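## Task

The left gripper starts holding a hanger: put it on the rail so it hangs from its hook, keep any hanger already on the rail there, and do not tip or shift the loose rack beyond a slight lean (a larger tilt fails the scene immediately). The hanger must stay hung without the robot's support, so open the gripper and pull the arm away at the end.

## Robot and tools

Robot: two 6-joint arms, left_arm and right_arm, each ending in a two-finger parallel gripper. The fingers point along the gripper's own +z axis and close along its y axis. The reported hand point (end_effector_position) sits between the finger pads, roughly 1 cm short of the tips. Each wrist also carries a camera mount that can collide with things.

Scene frame: origin on the table top midway between the arms, +x out over the table, +z up, left_arm on the +y side. Bases: left_arm at (+0.049, +0.308, 0), right_arm at (+0.019, -0.330, 0). Names 'left' and 'right' refer to arms, not to image sides.

Row layout (used by both motion tools): 14 numbers, each in [-1, 1]. First seven belong to left_arm: dx, dy, dz, rx, ry, rz, opening; the next seven are the same for right_arm. Always send all 14 even if one arm is idle. dx..rz are an offset, not a pose: a relative displacement expressed in that gripper's own axes, measured from the gripper's measured pose when the action starts. Scale: 1.0 equals 0.6 m of translation or 180 degrees of rotation; rx, ry, rz form a single rotation vector. Opening is absolute, not an offset: +1 fully open (0.094 m), -1 closed. Optionally append 12 more numbers in 0..1, joint stiffness multipliers (left arm's six joints, then right arm's six, in Joint positions order); they persist until changed.

execute_actions(actions): a list of actions. Each action is a table of at most 15 rows; each row lasts one control step of 1/30 s, and if fewer than 15 rows are given, the final row repeats until 15 steps have passed. All rows of one action are offsets from the same starting pose (the one at the action's start; for the first action in a call, the last pose a result reported), never from the preceding row. An empty list simply returns state and images.

move(target, speed, blocking): target is one 14-number row as above, offsets taken from the pose in the most recent result that shows one. Each gripper travels a straight line toward its target; both finish together, within 0.5 to 10 s (cut off at 10 s). speed is the path top speed in m/s, 0.002 to 0.5, default 0.25; rotation is capped at twice that value in rad/s. Opening is applied at the start. Paths ignore obstacles and the other arm, and grippers can lag, drift or overshoot speed, especially near full reach. Faster motion and targets set deeper past a contact push harder. blocking=false returns after 0.5 s while motion continues; then only wait or stop are accepted until a result shows the move finished. The result adds a 'move:' line: ending (done, off_target, moving, held, fault) and limits (paced = pose clipped; held = a check blocked steps, after which the arm may jump faster), plus each gripper's distance from target.

wait(seconds): 0 to 10; lets time pass with arms holding their last command, ending early if a running move completes. stop(): brakes a running move; braking needs space, fingers keep moving. zoom_image(camera, region): camera is one of cam_head_left, cam_head_right, cam_high, cam_low, cam_left_wrist, cam_right_wrist; region [x0, y0, x1, y1] in pixels, origin top-left, at most 504 by 504. read_manual(section): only "licences"; no motion. finished_scene(scene): closes the current scene by its number, irreversibly, and reports success.

Controller behaviour: each step the command is clipped to within 70 mm and 16 degrees of the measured pose, and damped IK favours position over orientation. Long offsets may take several actions; after an action the arm only reaches its last clipped pose. Arms tend to settle a centimetre or more low, and repeated zero offsets let them creep down; to hold an arm still, send a correcting offset back to its desired pose in the first call of a reply and zeros afterwards, aiming higher if it still sags. Elbows stop just short of straight. Joint ranges (rad): waist -2.618..3.054, shoulder 0..3.142, elbow 0..3.142, wrist pitch -1.571..1.571, wrist yaw -1.571..1.571, wrist roll -2.094..2.094.

Results: a state line per arm with position (m) and quaternion wxyz in the scene frame (less accurate at long reach); Hand target lines (pose the controller now drives toward); grip_measured on the command scale (last Joint positions value is opening in metres, up to about 1 mm off); joint torques (offset and noisy); step readings of hand position, with HELD marking restrained steps; 'pose unreachable' when the clearance check altered a command; FAULT and MOTOR HOT lines; calibration changes for cameras.

Gripping: to keep the hanger, command an opening below grip_measured, about 0.03 under for a firm hold. Pads press up to roughly 50-62 N, less on thin parts. Release by commanding a larger opening, then retract.

Avoid: bumping or dragging the unanchored rack (tipping fails at once), dislodging other hangers, dropping the hanger or pushing anything off the table, arms striking or pressing each other, fast impacts and hard pressing. Long loaded holds heat motors: warning at 75 °C, 10 s stop at 90 °C, arm collapses at 100 °C. A loose object may occasionally be nudged by an outside push. The sim runs while you deliberate, holding the last command. Finish only once the hanger hangs on its own and the gripper is open and clear.

Each tool is called by a JSON object that holds its "op" and its "data", one argument or row to a line.

## Session

{"op": "execute_actions", "data": {
  "actions": []
}}

Scene clock: 0.00 s.
left_arm: end_effector_position=(+0.3270, -0.0713, +0.3892) grip_measured=-0.847 end_effector_quat_wxyz=(+0.527, +0.198, +0.814, -0.143) | right_arm: end_effector_position=(+0.4011, -0.2789, +0.4067) grip_measured=+1.000 end_effector_quat_wxyz=(+0.702, -0.049, +0.708, +0.050)
Joint positions: left_arm=[-1.347  1.657  1.882 -0.73  -0.584 -0.322  0.007] | right_arm=[ 0.007  1.064  1.061 -0.006 -0.016  0.002  0.094]
Joint velocities: left_arm=[-0.022 -0.002 -0.012 -0.022 -0.081  0.081  0.   ] | right_arm=[-0.022  0.007 -0.007  0.007  0.037  0.037  0.   ]
Joint torques (N m, as the arm reports them, + toward a larger angle): no reading
Hand target (left_arm): +0.326, -0.068, +0.403; +0.538, +0.188, +0.807, -0.153
Hand target (right_arm): +0.398, -0.279, +0.414; +0.709, -0.048, +0.702, +0.051
Joint stiffness scale: left_arm=[1. 1. 1. 1. 1. 1.] | right_arm=[1. 1. 1. 1. 1. 1.]

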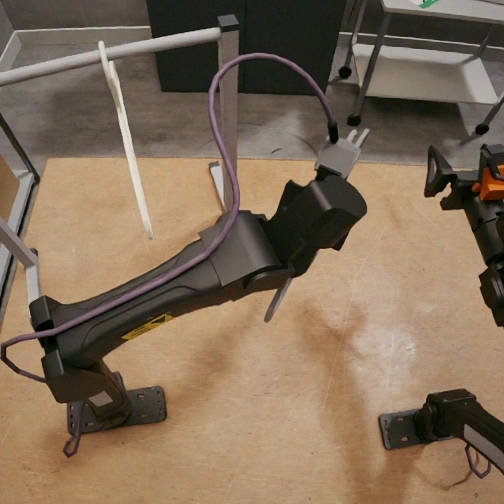

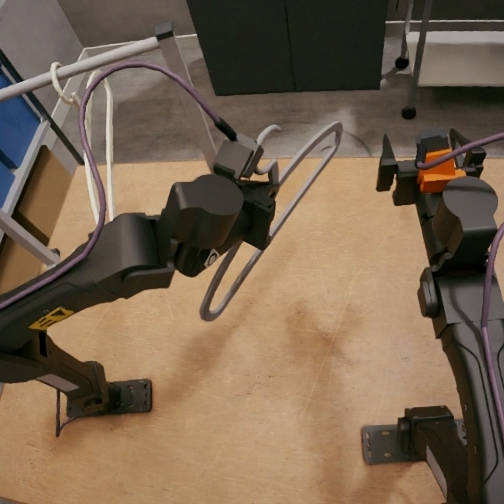

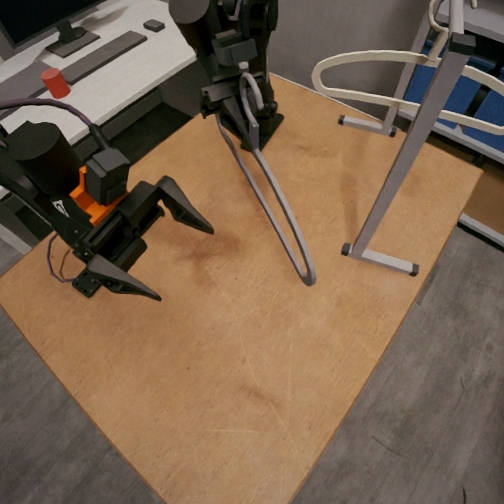

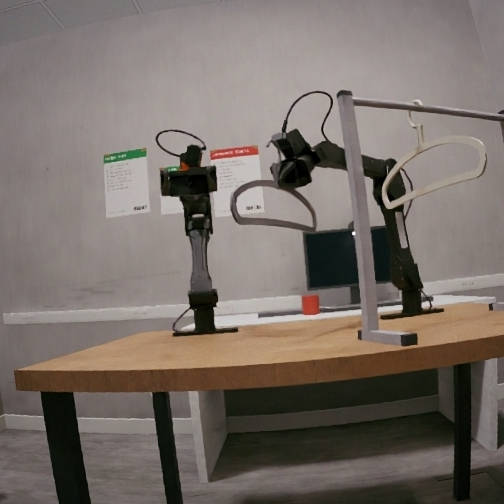

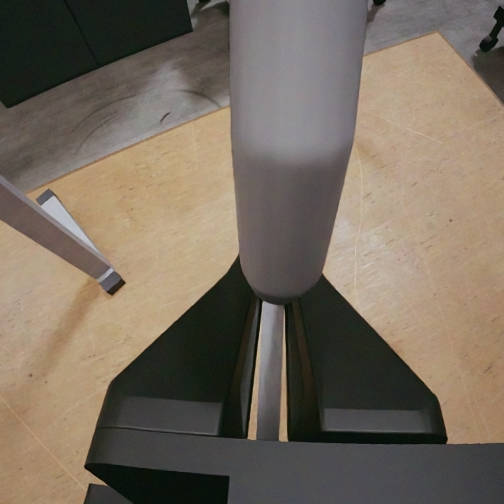

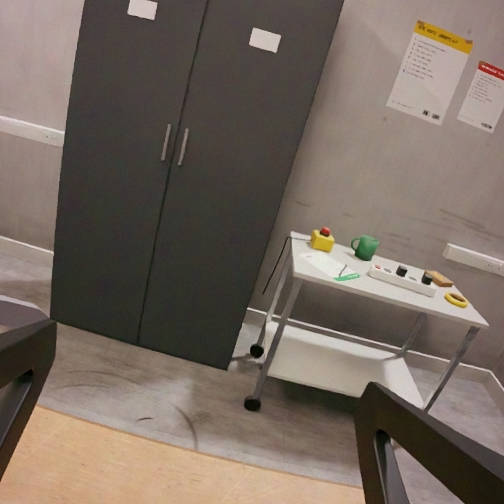

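{"op": "move", "data": {
  "target": [0.035,0.297,-0.262,-0.157,-0.132,-0.025,-1,0,0,0,0,0,0,1],
  "speed": 0.12
}}

Scene clock: 48.47 s.
left_arm: end_effector_position=(+0.2785, +0.1476, +0.4230) grip_measured=-0.870 end_effector_quat_wxyz=(+0.700, +0.022, +0.713, +0.006) | right_arm: end_effector_position=(+0.4011, -0.2789, +0.4067) grip_measured=+1.000 end_effector_quat_wxyz=(+0.702, -0.049, +0.708, +0.050)
Joint positions: left_arm=[-1.454  0.932  1.099 -0.225 -1.234 -0.015  0.006] | right_arm=[ 0.007  1.064  1.061 -0.006 -0.016  0.002  0.094]
Joint velocities: left_arm=[ 0.007 -0.032 -0.022  0.007 -0.081  0.022  0.001] | right_arm=[-0.002 -0.002  0.012 -0.022  0.007  0.007  0.   ]
Joint torques (N m, as the arm reports them, + toward a larger angle): left_arm=[ 0.86 -3.18  7.23  1.6  -0.18  0.09] | right_arm=[-0.07 -2.71  8.32  1.97 -0.01 -0.03]
Hand target (left_arm): +0.278, +0.159, +0.432; +0.707, -0.001, +0.707, -0.000
Hand target (right_arm): +0.401, -0.279, +0.407; +0.702, -0.049, +0.708, +0.050
Off the commanded pose (left_arm): 0.013 m, 3 deg.
Off the commanded pose (right_arm): 0.000 m, 0 deg.
Joint stiffness scale: left_arm=[1. 1. 1. 1. 1. 1.] | right_arm=[1. 1. 1. 1. 1. 1.]
move: off_target (left_arm)
camera_calibration (this result's frames):
cam_left_wrist: T_world_to_cam=[[0.036145, -0.99872, -0.0353879, 0.155637], [-0.724307, -0.00178332, -0.689475, 0.497422], [0.688529, 0.0505528, -0.723445, 0.228334], [0, 0, 0, 1]] pos_world=[0.197446, 0.144782, 0.513654]

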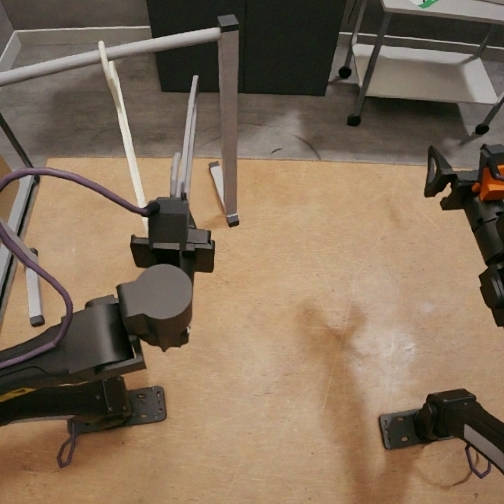

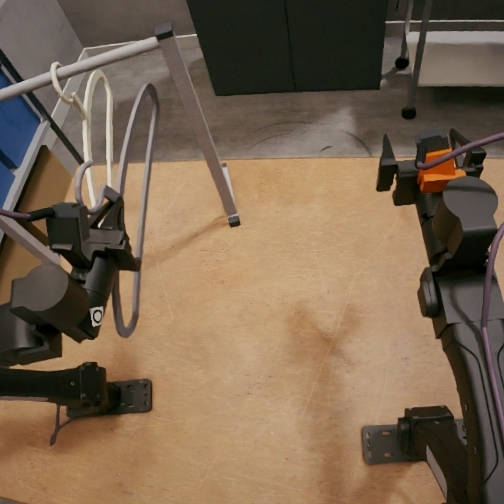

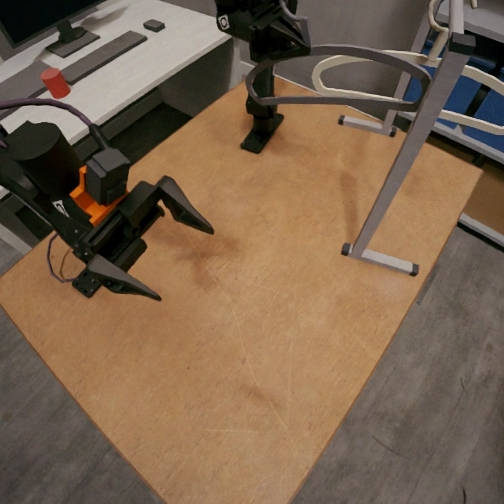

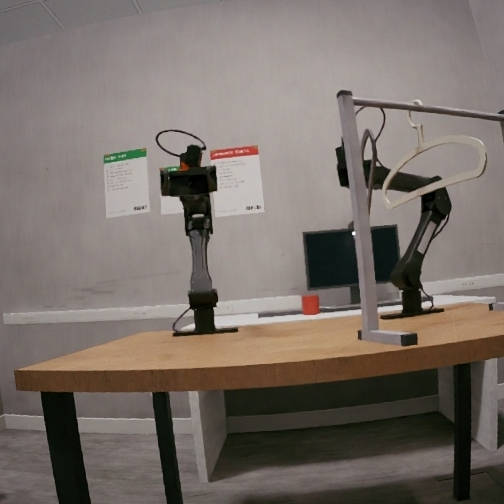

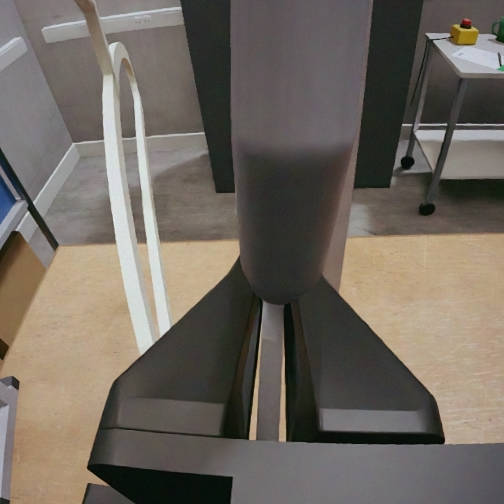

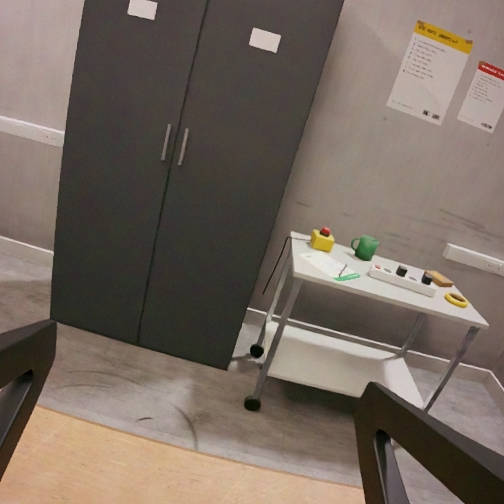

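{"op": "zoom_image", "data": {
  "camera": "cam_head_right",
  "region": [20,40,220,260]
}}

{"op": "zoom_image", "data": {
  "camera": "cam_low",
  "region": [320,80,500,230]
}}

Region (20, 40, 220, 260) of cam_head_right's 504x504 image, scaled by 2.291, with more detail than that image has; it fills the left 458 columns of this view, and the rest is white.

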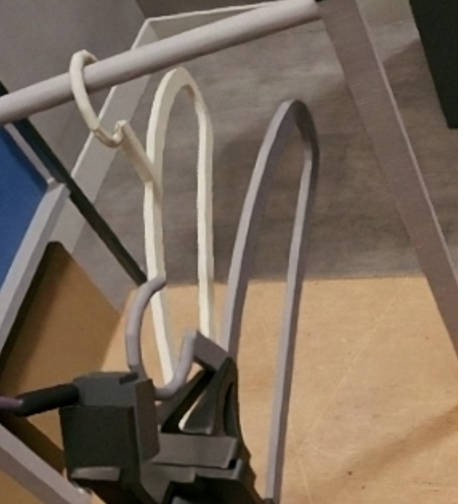

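Region (320, 80, 500, 230) of cam_low's 504x504 image, scaled by 2.800, with more detail than that image has.

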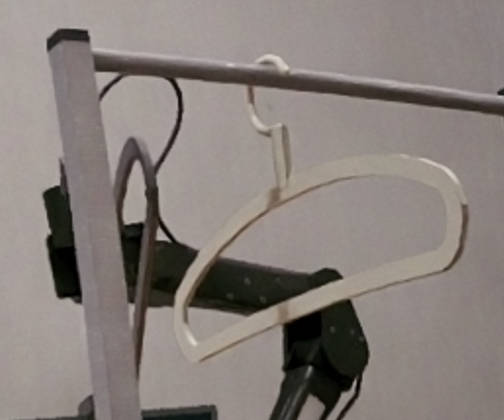

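{"op": "move", "data": {
  "target": [-0.11,0,0.3,0,0,0,-1,0,0,0,0,0,0,1],
  "speed": 0.1
}}

{"op": "zoom_image", "data": {
  "camera": "cam_high",
  "region": [250,0,504,200]
}}

{"op": "zoom_image", "data": {
  "camera": "cam_head_right",
  "region": [20,0,240,200]
}}

Scene clock: 61.57 s.
left_arm: end_effector_position=(+0.4590, +0.1341, +0.4643) grip_measured=-0.870 end_effector_quat_wxyz=(+0.687, +0.035, +0.726, +0.018) | right_arm: end_effector_position=(+0.4011, -0.2789, +0.4067) grip_measured=+1.000 end_effector_quat_wxyz=(+0.702, -0.049, +0.708, +0.050)
Joint positions: left_arm=[-0.831  1.44   1.601 -0.229 -0.611  0.035  0.006] | right_arm=[ 0.007  1.064  1.061 -0.006 -0.016  0.002  0.094]
Joint velocities: left_arm=[ 0.012  0.007 -0.007 -0.022 -0.007  0.037 -0.   ] | right_arm=[ 0.017  0.012 -0.012  0.007  0.037  0.051  0.   ]
Joint torques (N m, as the arm reports them, + toward a larger angle): left_arm=[ 0.72 -5.85 11.55  1.82  0.04  0.06] | right_arm=[-0.02 -2.71  8.38  1.96 -0.01 -0.01]
Hand target (left_arm): +0.457, +0.139, +0.487; +0.704, +0.025, +0.710, +0.009
Hand target (right_arm): +0.401, -0.279, +0.407; +0.702, -0.049, +0.708, +0.050
Off the commanded pose (left_arm): 0.022 m, 3 deg.
Off the commanded pose (right_arm): 0.000 m, 0 deg.
Joint stiffness scale: left_arm=[1. 1. 1. 1. 1. 1.] | right_arm=[1. 1. 1. 1. 1. 1.]
move: off_target (left_arm)
camera_calibration (this result's frames):
cam_left_wrist: T_world_to_cam=[[0.0338833, -0.996828, -0.0720087, 0.154905], [-0.748455, 0.0224389, -0.662806, 0.652037], [0.66232, 0.0763533, -0.745321, 0.15327], [0, 0, 0, 1]] pos_world=[0.381258, 0.12808, 0.557563]

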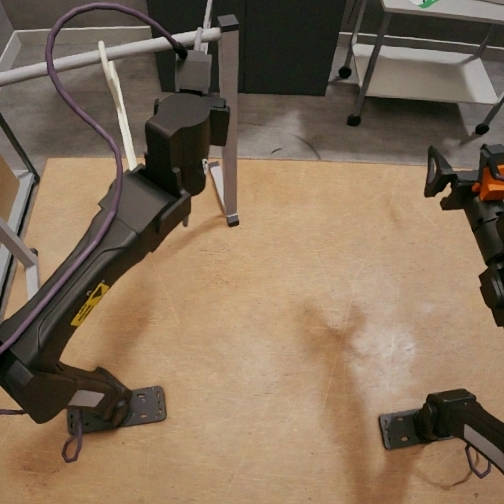

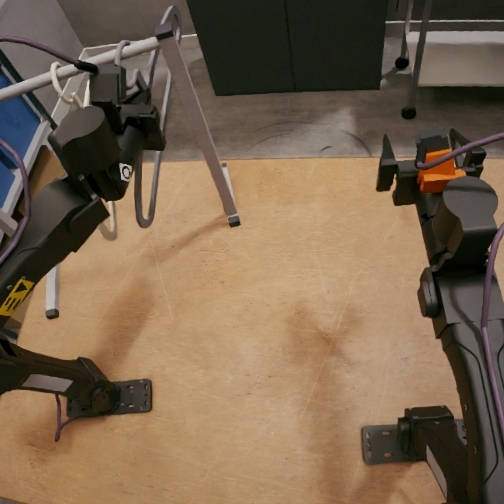

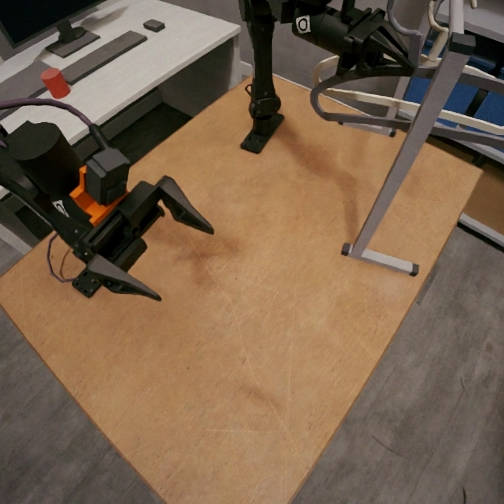

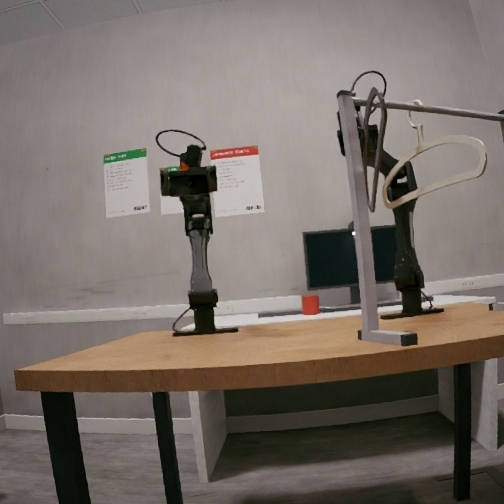

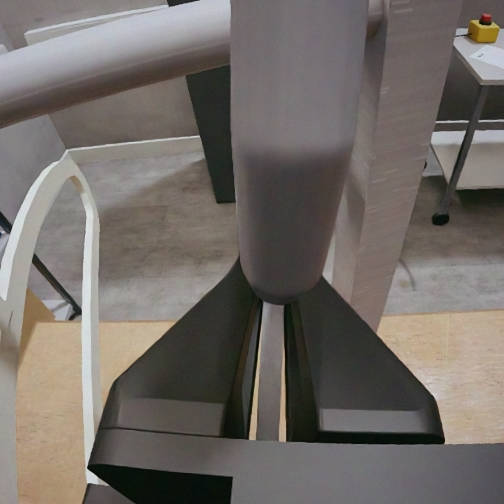

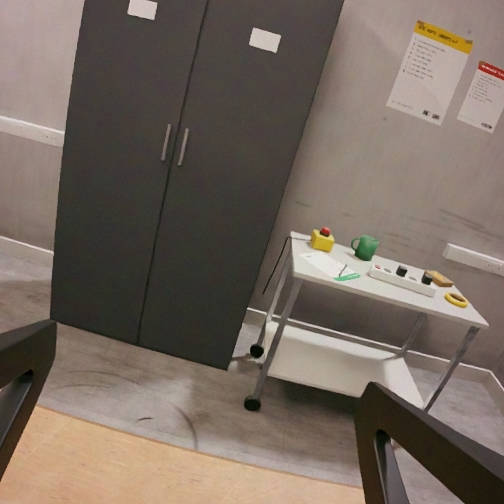

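Region (250, 0, 504, 200) of cam_high's 504x504 image, scaled by 1.984, with more detail than that image has; it fills the top 397 rows of this view, and the rest is white.

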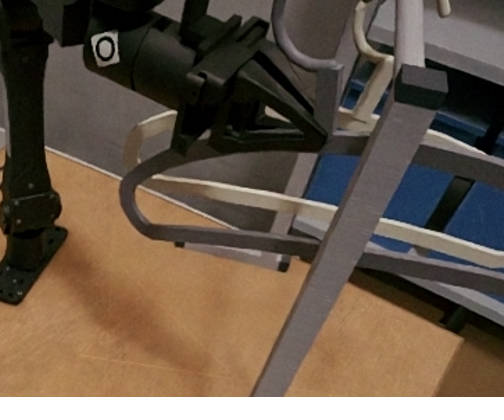

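Region (20, 0, 240, 200) of cam_head_right's 504x504 image, scaled by 2.291, with more detail than that image has; it fills the top 458 rows of this view, and the rest is white.

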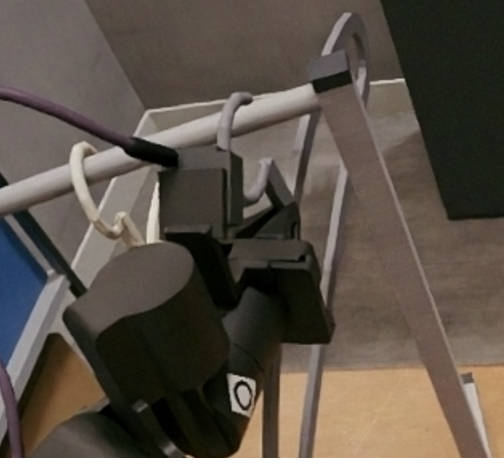

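{"op": "move", "data": {
  "target": [-0.06,0.03,0.05,0,0,0,-1,0,0,0,0,0,0,1],
  "speed": 0.04
}}

{"op": "zoom_image", "data": {
  "camera": "cam_low",
  "region": [320,60,460,180]
}}

{"op": "zoom_image", "data": {
  "camera": "cam_head_right",
  "region": [40,0,220,150]
}}

Scene clock: 69.80 s.
left_arm: end_effector_position=(+0.4880, +0.1414, +0.4740) grip_measured=-0.870 end_effector_quat_wxyz=(+0.663, +0.052, +0.747, +0.025) | right_arm: end_effector_position=(+0.4011, -0.2789, +0.4067) grip_measured=+1.000 end_effector_quat_wxyz=(+0.702, -0.049, +0.708, +0.050)
Joint positions: left_arm=[-0.75   1.562  1.829 -0.405 -0.518  0.038  0.006] | right_arm=[ 0.007  1.064  1.061 -0.006 -0.016  0.002  0.094]
Joint velocities: left_arm=[ 0.007  0.012  0.007 -0.022  0.066  0.022  0.001] | right_arm=[-0.002 -0.017  0.007  0.007 -0.022  0.11   0.   ]
Joint torques (N m, as the arm reports them, + toward a larger angle): left_arm=[ 1.33 -6.08 11.38  2.1  -0.05  0.07] | right_arm=[-0.01 -2.68  8.35  1.95  0.01 -0.01]
Hand target (left_arm): +0.489, +0.149, +0.499; +0.688, +0.035, +0.725, +0.019
Hand target (right_arm): +0.401, -0.279, +0.407; +0.702, -0.049, +0.708, +0.050
Off the commanded pose (left_arm): 0.027 m, 4 deg.
Off the commanded pose (right_arm): 0.000 m, 0 deg.
Joint stiffness scale: left_arm=[1. 1. 1. 1. 1. 1.] | right_arm=[1. 1. 1. 1. 1. 1.]
move: off_target (left_arm)
camera_calibration (this result's frames):
cam_left_wrist: T_world_to_cam=[[0.01574, -0.993995, -0.108287, 0.187537], [-0.788645, 0.0542334, -0.612453, 0.671207], [0.614648, 0.0950404, -0.783055, 0.17927], [0, 0, 0, 1]] pos_world=[0.416204, 0.132971, 0.571769]

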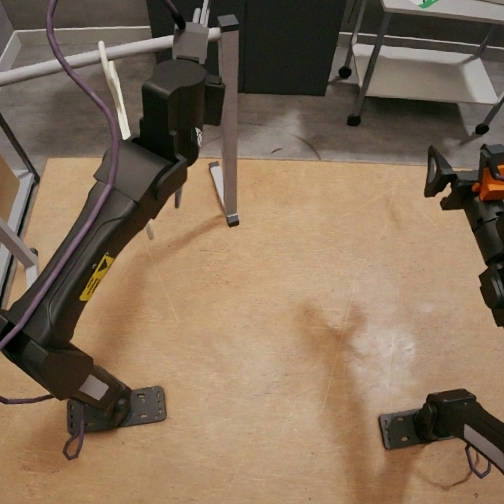

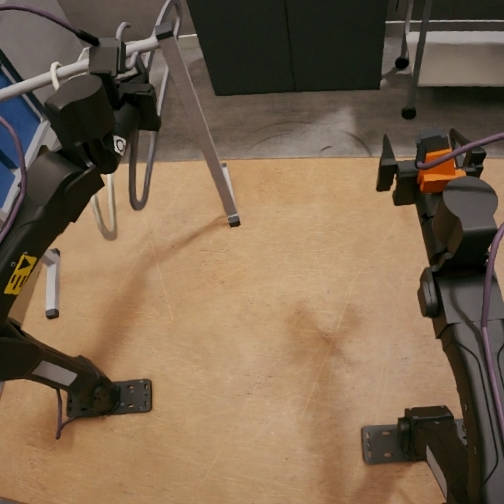

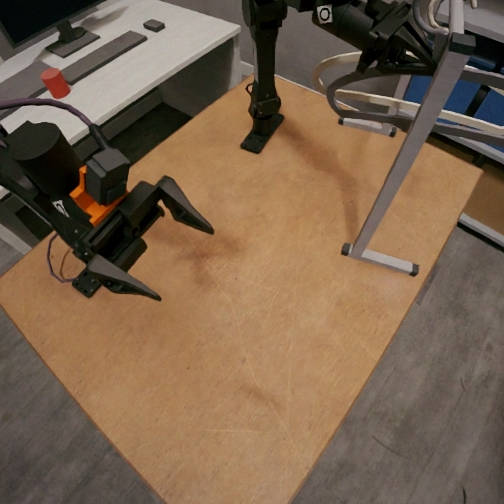

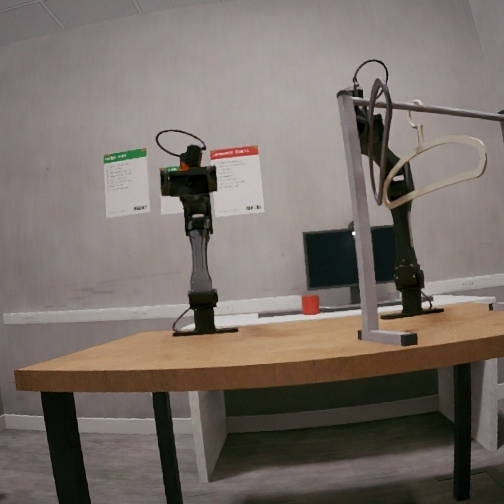

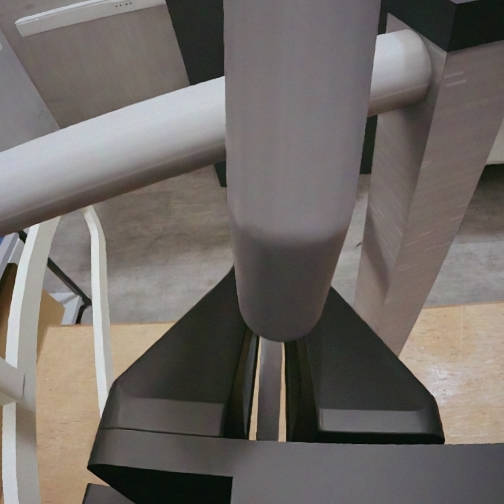

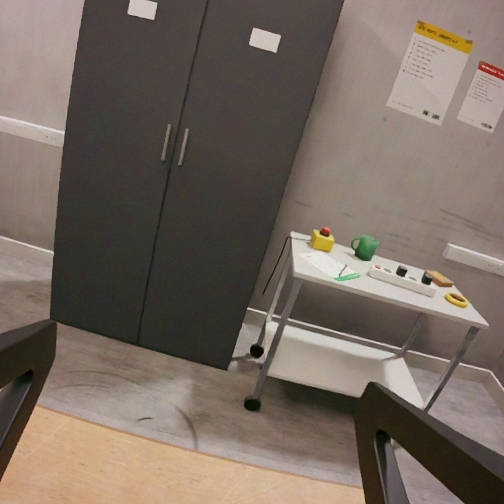

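Region (320, 60, 460, 180) of cam_low's 504x504 image, scaled by 3.600, with more detail than that image has; it fills the top 432 rows of this view, and the rest is white.

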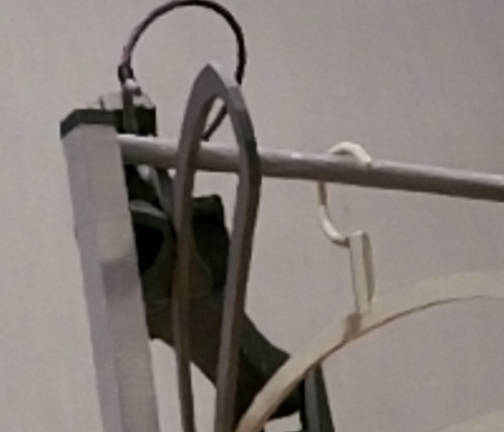

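Region (40, 0, 220, 150) of cam_head_right's 504x504 image, scaled by 2.800, with more detail than that image has.

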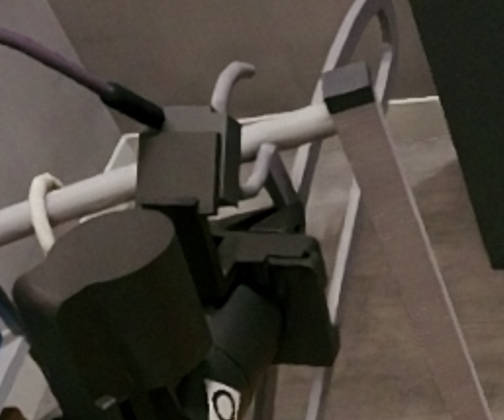

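{"op": "move", "data": {
  "target": [0.04,0,0,0,0,0,-1,0,0,0,0,0,0,1],
  "speed": 0.03
}}

{"op": "zoom_image", "data": {
  "camera": "cam_head_right",
  "region": [40,0,220,150]
}}

{"op": "zoom_image", "data": {
  "camera": "cam_high",
  "region": [300,0,504,160]
}}

Scene clock: 77.70 s.
left_arm: end_effector_position=(+0.4916, +0.1389, +0.4392) grip_measured=-0.870 end_effector_quat_wxyz=(+0.652, +0.058, +0.756, +0.030) | right_arm: end_effector_position=(+0.4011, -0.2789, +0.4067) grip_measured=+1.000 end_effector_quat_wxyz=(+0.702, -0.049, +0.708, +0.050)
Joint positions: left_arm=[-0.75   1.533  1.68  -0.319 -0.515  0.038  0.006] | right_arm=[ 0.007  1.064  1.061 -0.006 -0.016  0.002  0.094]
Joint velocities: left_arm=[ 0.007  0.017 -0.002  0.037 -0.022  0.051  0.   ] | right_arm=[ 0.007  0.012  0.012  0.051  0.007 -0.037  0.   ]
Joint torques (N m, as the arm reports them, + toward a larger angle): left_arm=[ 0.27 -9.05  7.2   1.78 -0.07  0.  ] | right_arm=[-0.01 -2.69  8.33  1.97 -0.02 -0.03]
Hand target (left_arm): +0.485, +0.144, +0.450; +0.663, +0.052, +0.747, +0.025
Hand target (right_arm): +0.401, -0.279, +0.407; +0.702, -0.049, +0.708, +0.050
Off the commanded pose (left_arm): 0.014 m, 2 deg.
Off the commanded pose (right_arm): 0.000 m, 0 deg.
Joint stiffness scale: left_arm=[1. 1. 1. 1. 1. 1.] | right_arm=[1. 1. 1. 1. 1. 1.]
move: off_target (left_arm)
camera_calibration (this result's frames):
cam_left_wrist: T_world_to_cam=[[0.0101695, -0.992028, -0.12561, 0.191294], [-0.805605, 0.0662866, -0.588733, 0.649165], [0.592365, 0.107179, -0.798509, 0.166132], [0, 0, 0, 1]] pos_world=[0.422614, 0.128932, 0.53887]

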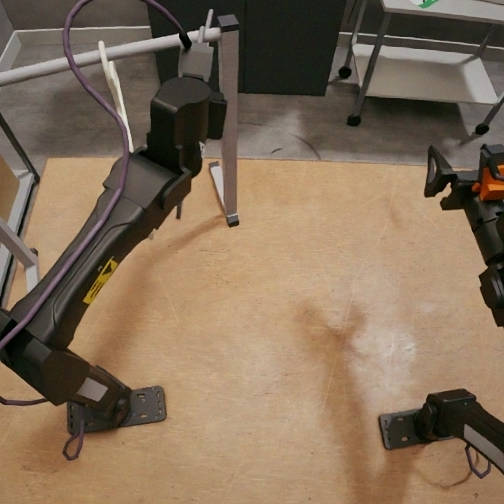

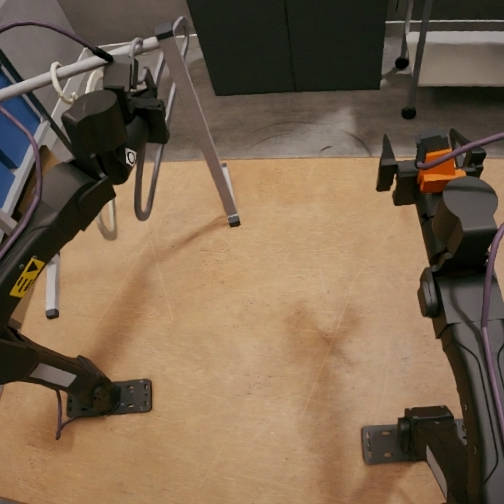

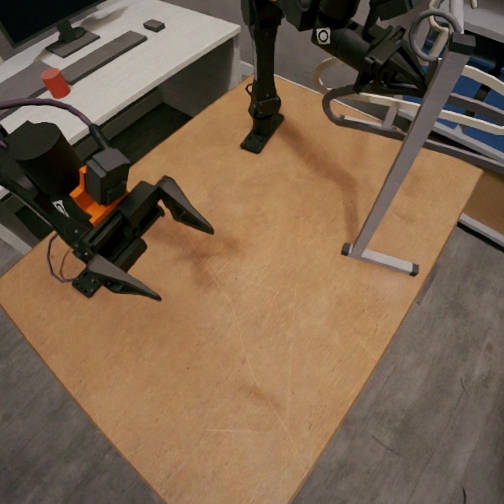

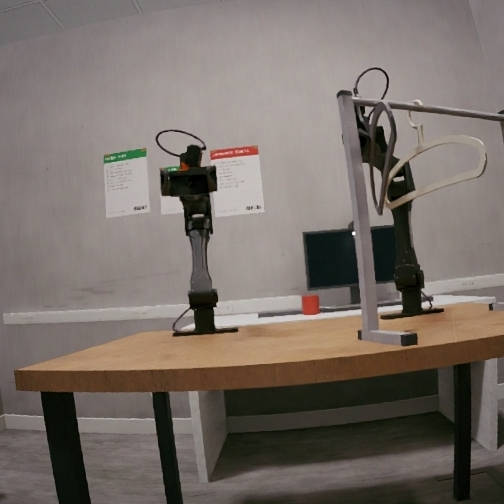

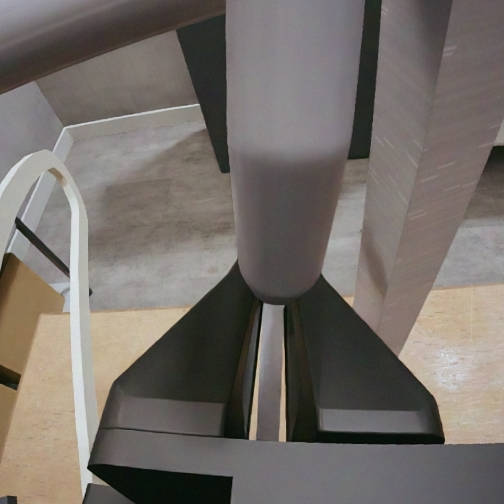

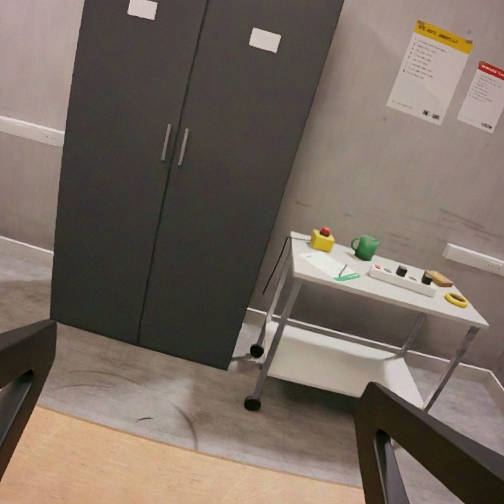

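Region (40, 0, 220, 150) of cam_head_right's 504x504 image, scaled by 2.800, with more detail than that image has.

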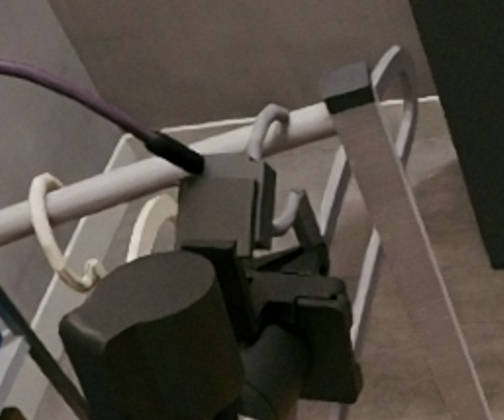

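Region (300, 0, 504, 160) of cam_high's 504x504 image, scaled by 2.471, with more detail than that image has; it fills the top 395 rows of this view, and the rest is white.

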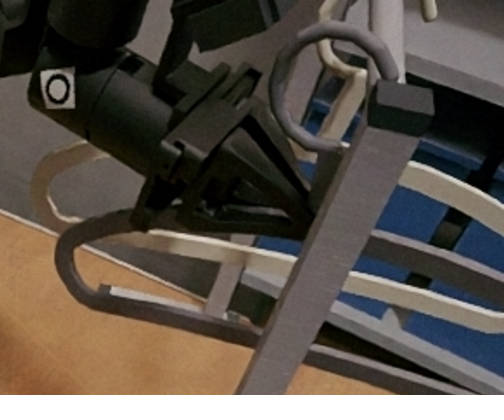

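{"op": "move", "data": {
  "target": [-0.04,0.01,0.045,0,0,0,-1,0,0,0,0,0,0,1],
  "speed": 0.03
}}

{"op": "zoom_image", "data": {
  "camera": "cam_head_right",
  "region": [40,0,220,150]
}}

{"op": "zoom_image", "data": {
  "camera": "cam_high",
  "region": [300,0,504,160]
}}

Scene clock: 83.63 s.
left_arm: end_effector_position=(+0.5219, +0.1360, +0.4359) grip_measured=-0.870 end_effector_quat_wxyz=(+0.632, +0.068, +0.771, +0.036) | right_arm: end_effector_position=(+0.4011, -0.2789, +0.4067) grip_measured=+1.000 end_effector_quat_wxyz=(+0.702, -0.049, +0.708, +0.050)
Joint positions: left_arm=[-0.708  1.663  1.854 -0.416 -0.47   0.041  0.006] | right_arm=[ 0.007  1.064  1.061 -0.006 -0.016  0.002  0.094]
Joint velocities: left_arm=[ 0.017  0.017  0.002 -0.007  0.007 -0.022  0.   ] | right_arm=[-0.012 -0.017  0.007  0.037 -0.051 -0.007  0.   ]
Joint torques (N m, as the arm reports them, + toward a larger angle): left_arm=[ 0.79 -7.97 11.46  1.86 -0.02  0.08] | right_arm=[-0.04 -2.75  8.34  1.95 -0.01 -0.01]
Hand target (left_arm): +0.521, +0.141, +0.459; +0.652, +0.059, +0.755, +0.031
Hand target (right_arm): +0.401, -0.279, +0.407; +0.702, -0.049, +0.708, +0.050
Off the commanded pose (left_arm): 0.024 m, 3 deg.
Off the commanded pose (right_arm): 0.000 m, 0 deg.
Joint stiffness scale: left_arm=[1. 1. 1. 1. 1. 1.] | right_arm=[1. 1. 1. 1. 1. 1.]
move: off_target (left_arm)
camera_calibration (this result's frames):
cam_left_wrist: T_world_to_cam=[[-0.000175655, -0.988984, -0.148022, 0.202476], [-0.833978, 0.081823, -0.545697, 0.665718], [0.551797, 0.123351, -0.824806, 0.176265], [0, 0, 0, 1]] pos_world=[0.457968, 0.124032, 0.538636]

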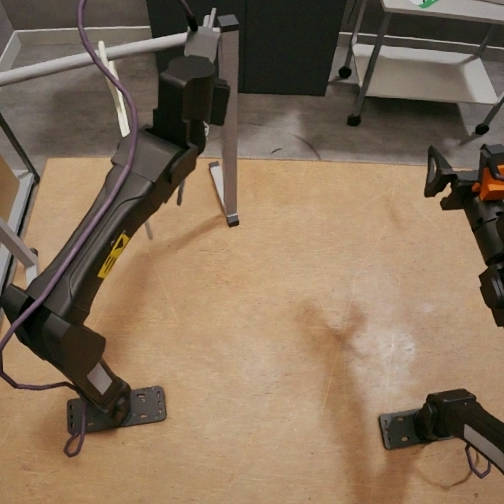

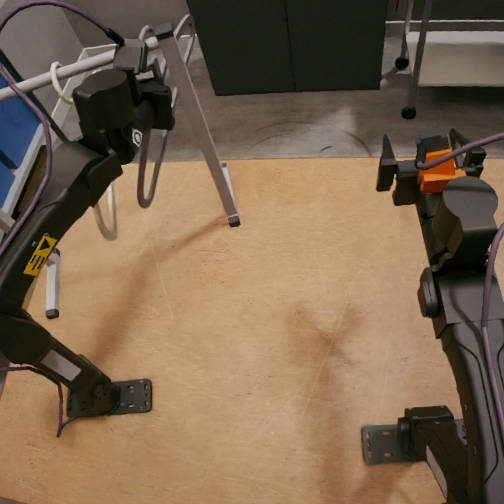

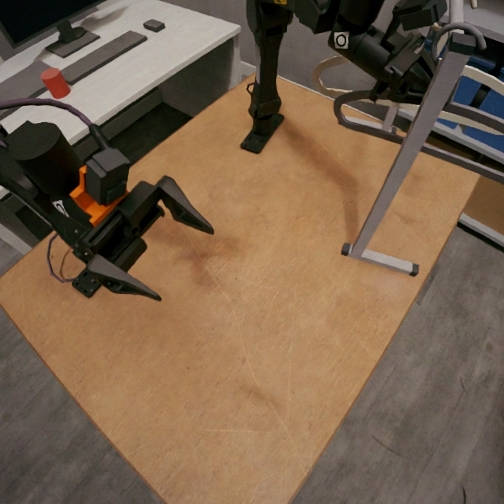

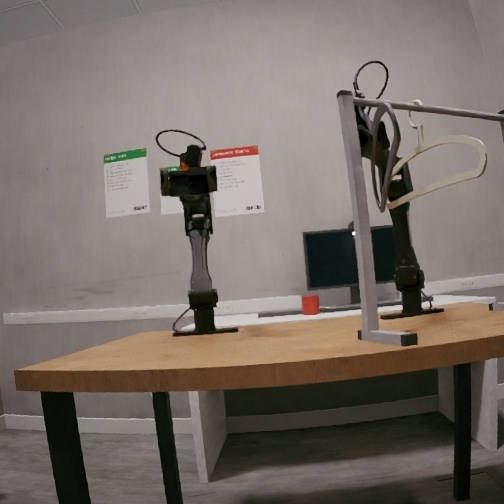

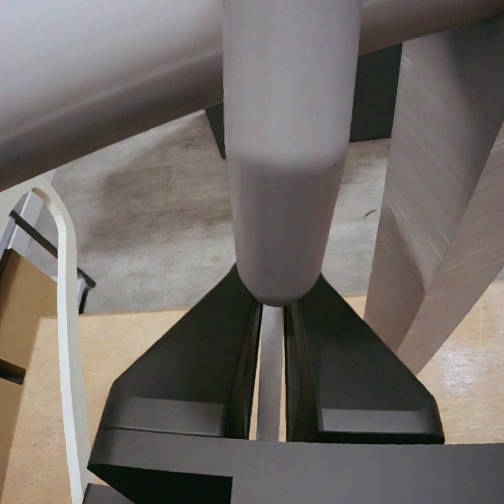

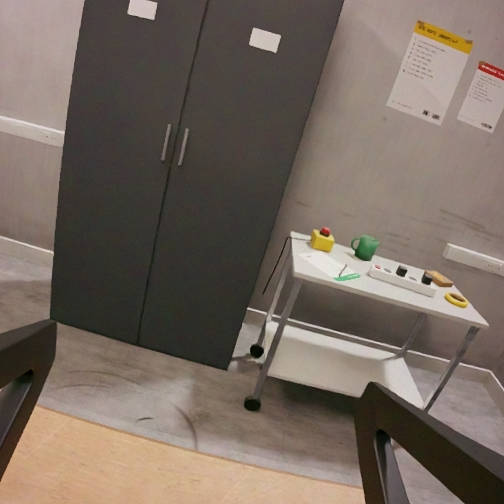

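Region (40, 0, 220, 150) of cam_head_right's 504x504 image, scaled by 2.800, with more detail than that image has.

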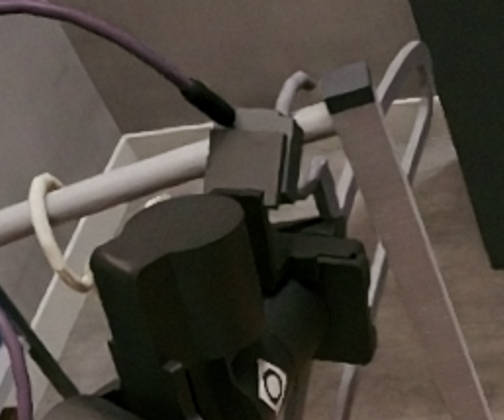

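Region (300, 0, 504, 160) of cam_high's 504x504 image, scaled by 2.471, with more detail than that image has; it fills the top 395 rows of this view, and the rest is white.

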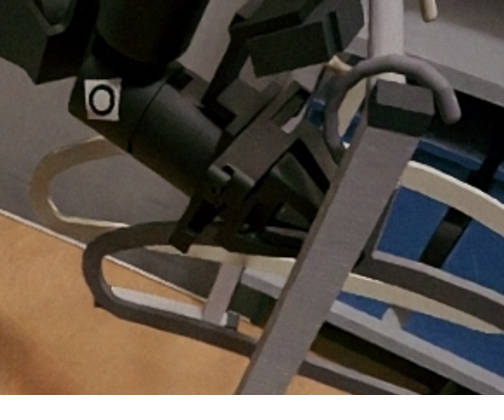

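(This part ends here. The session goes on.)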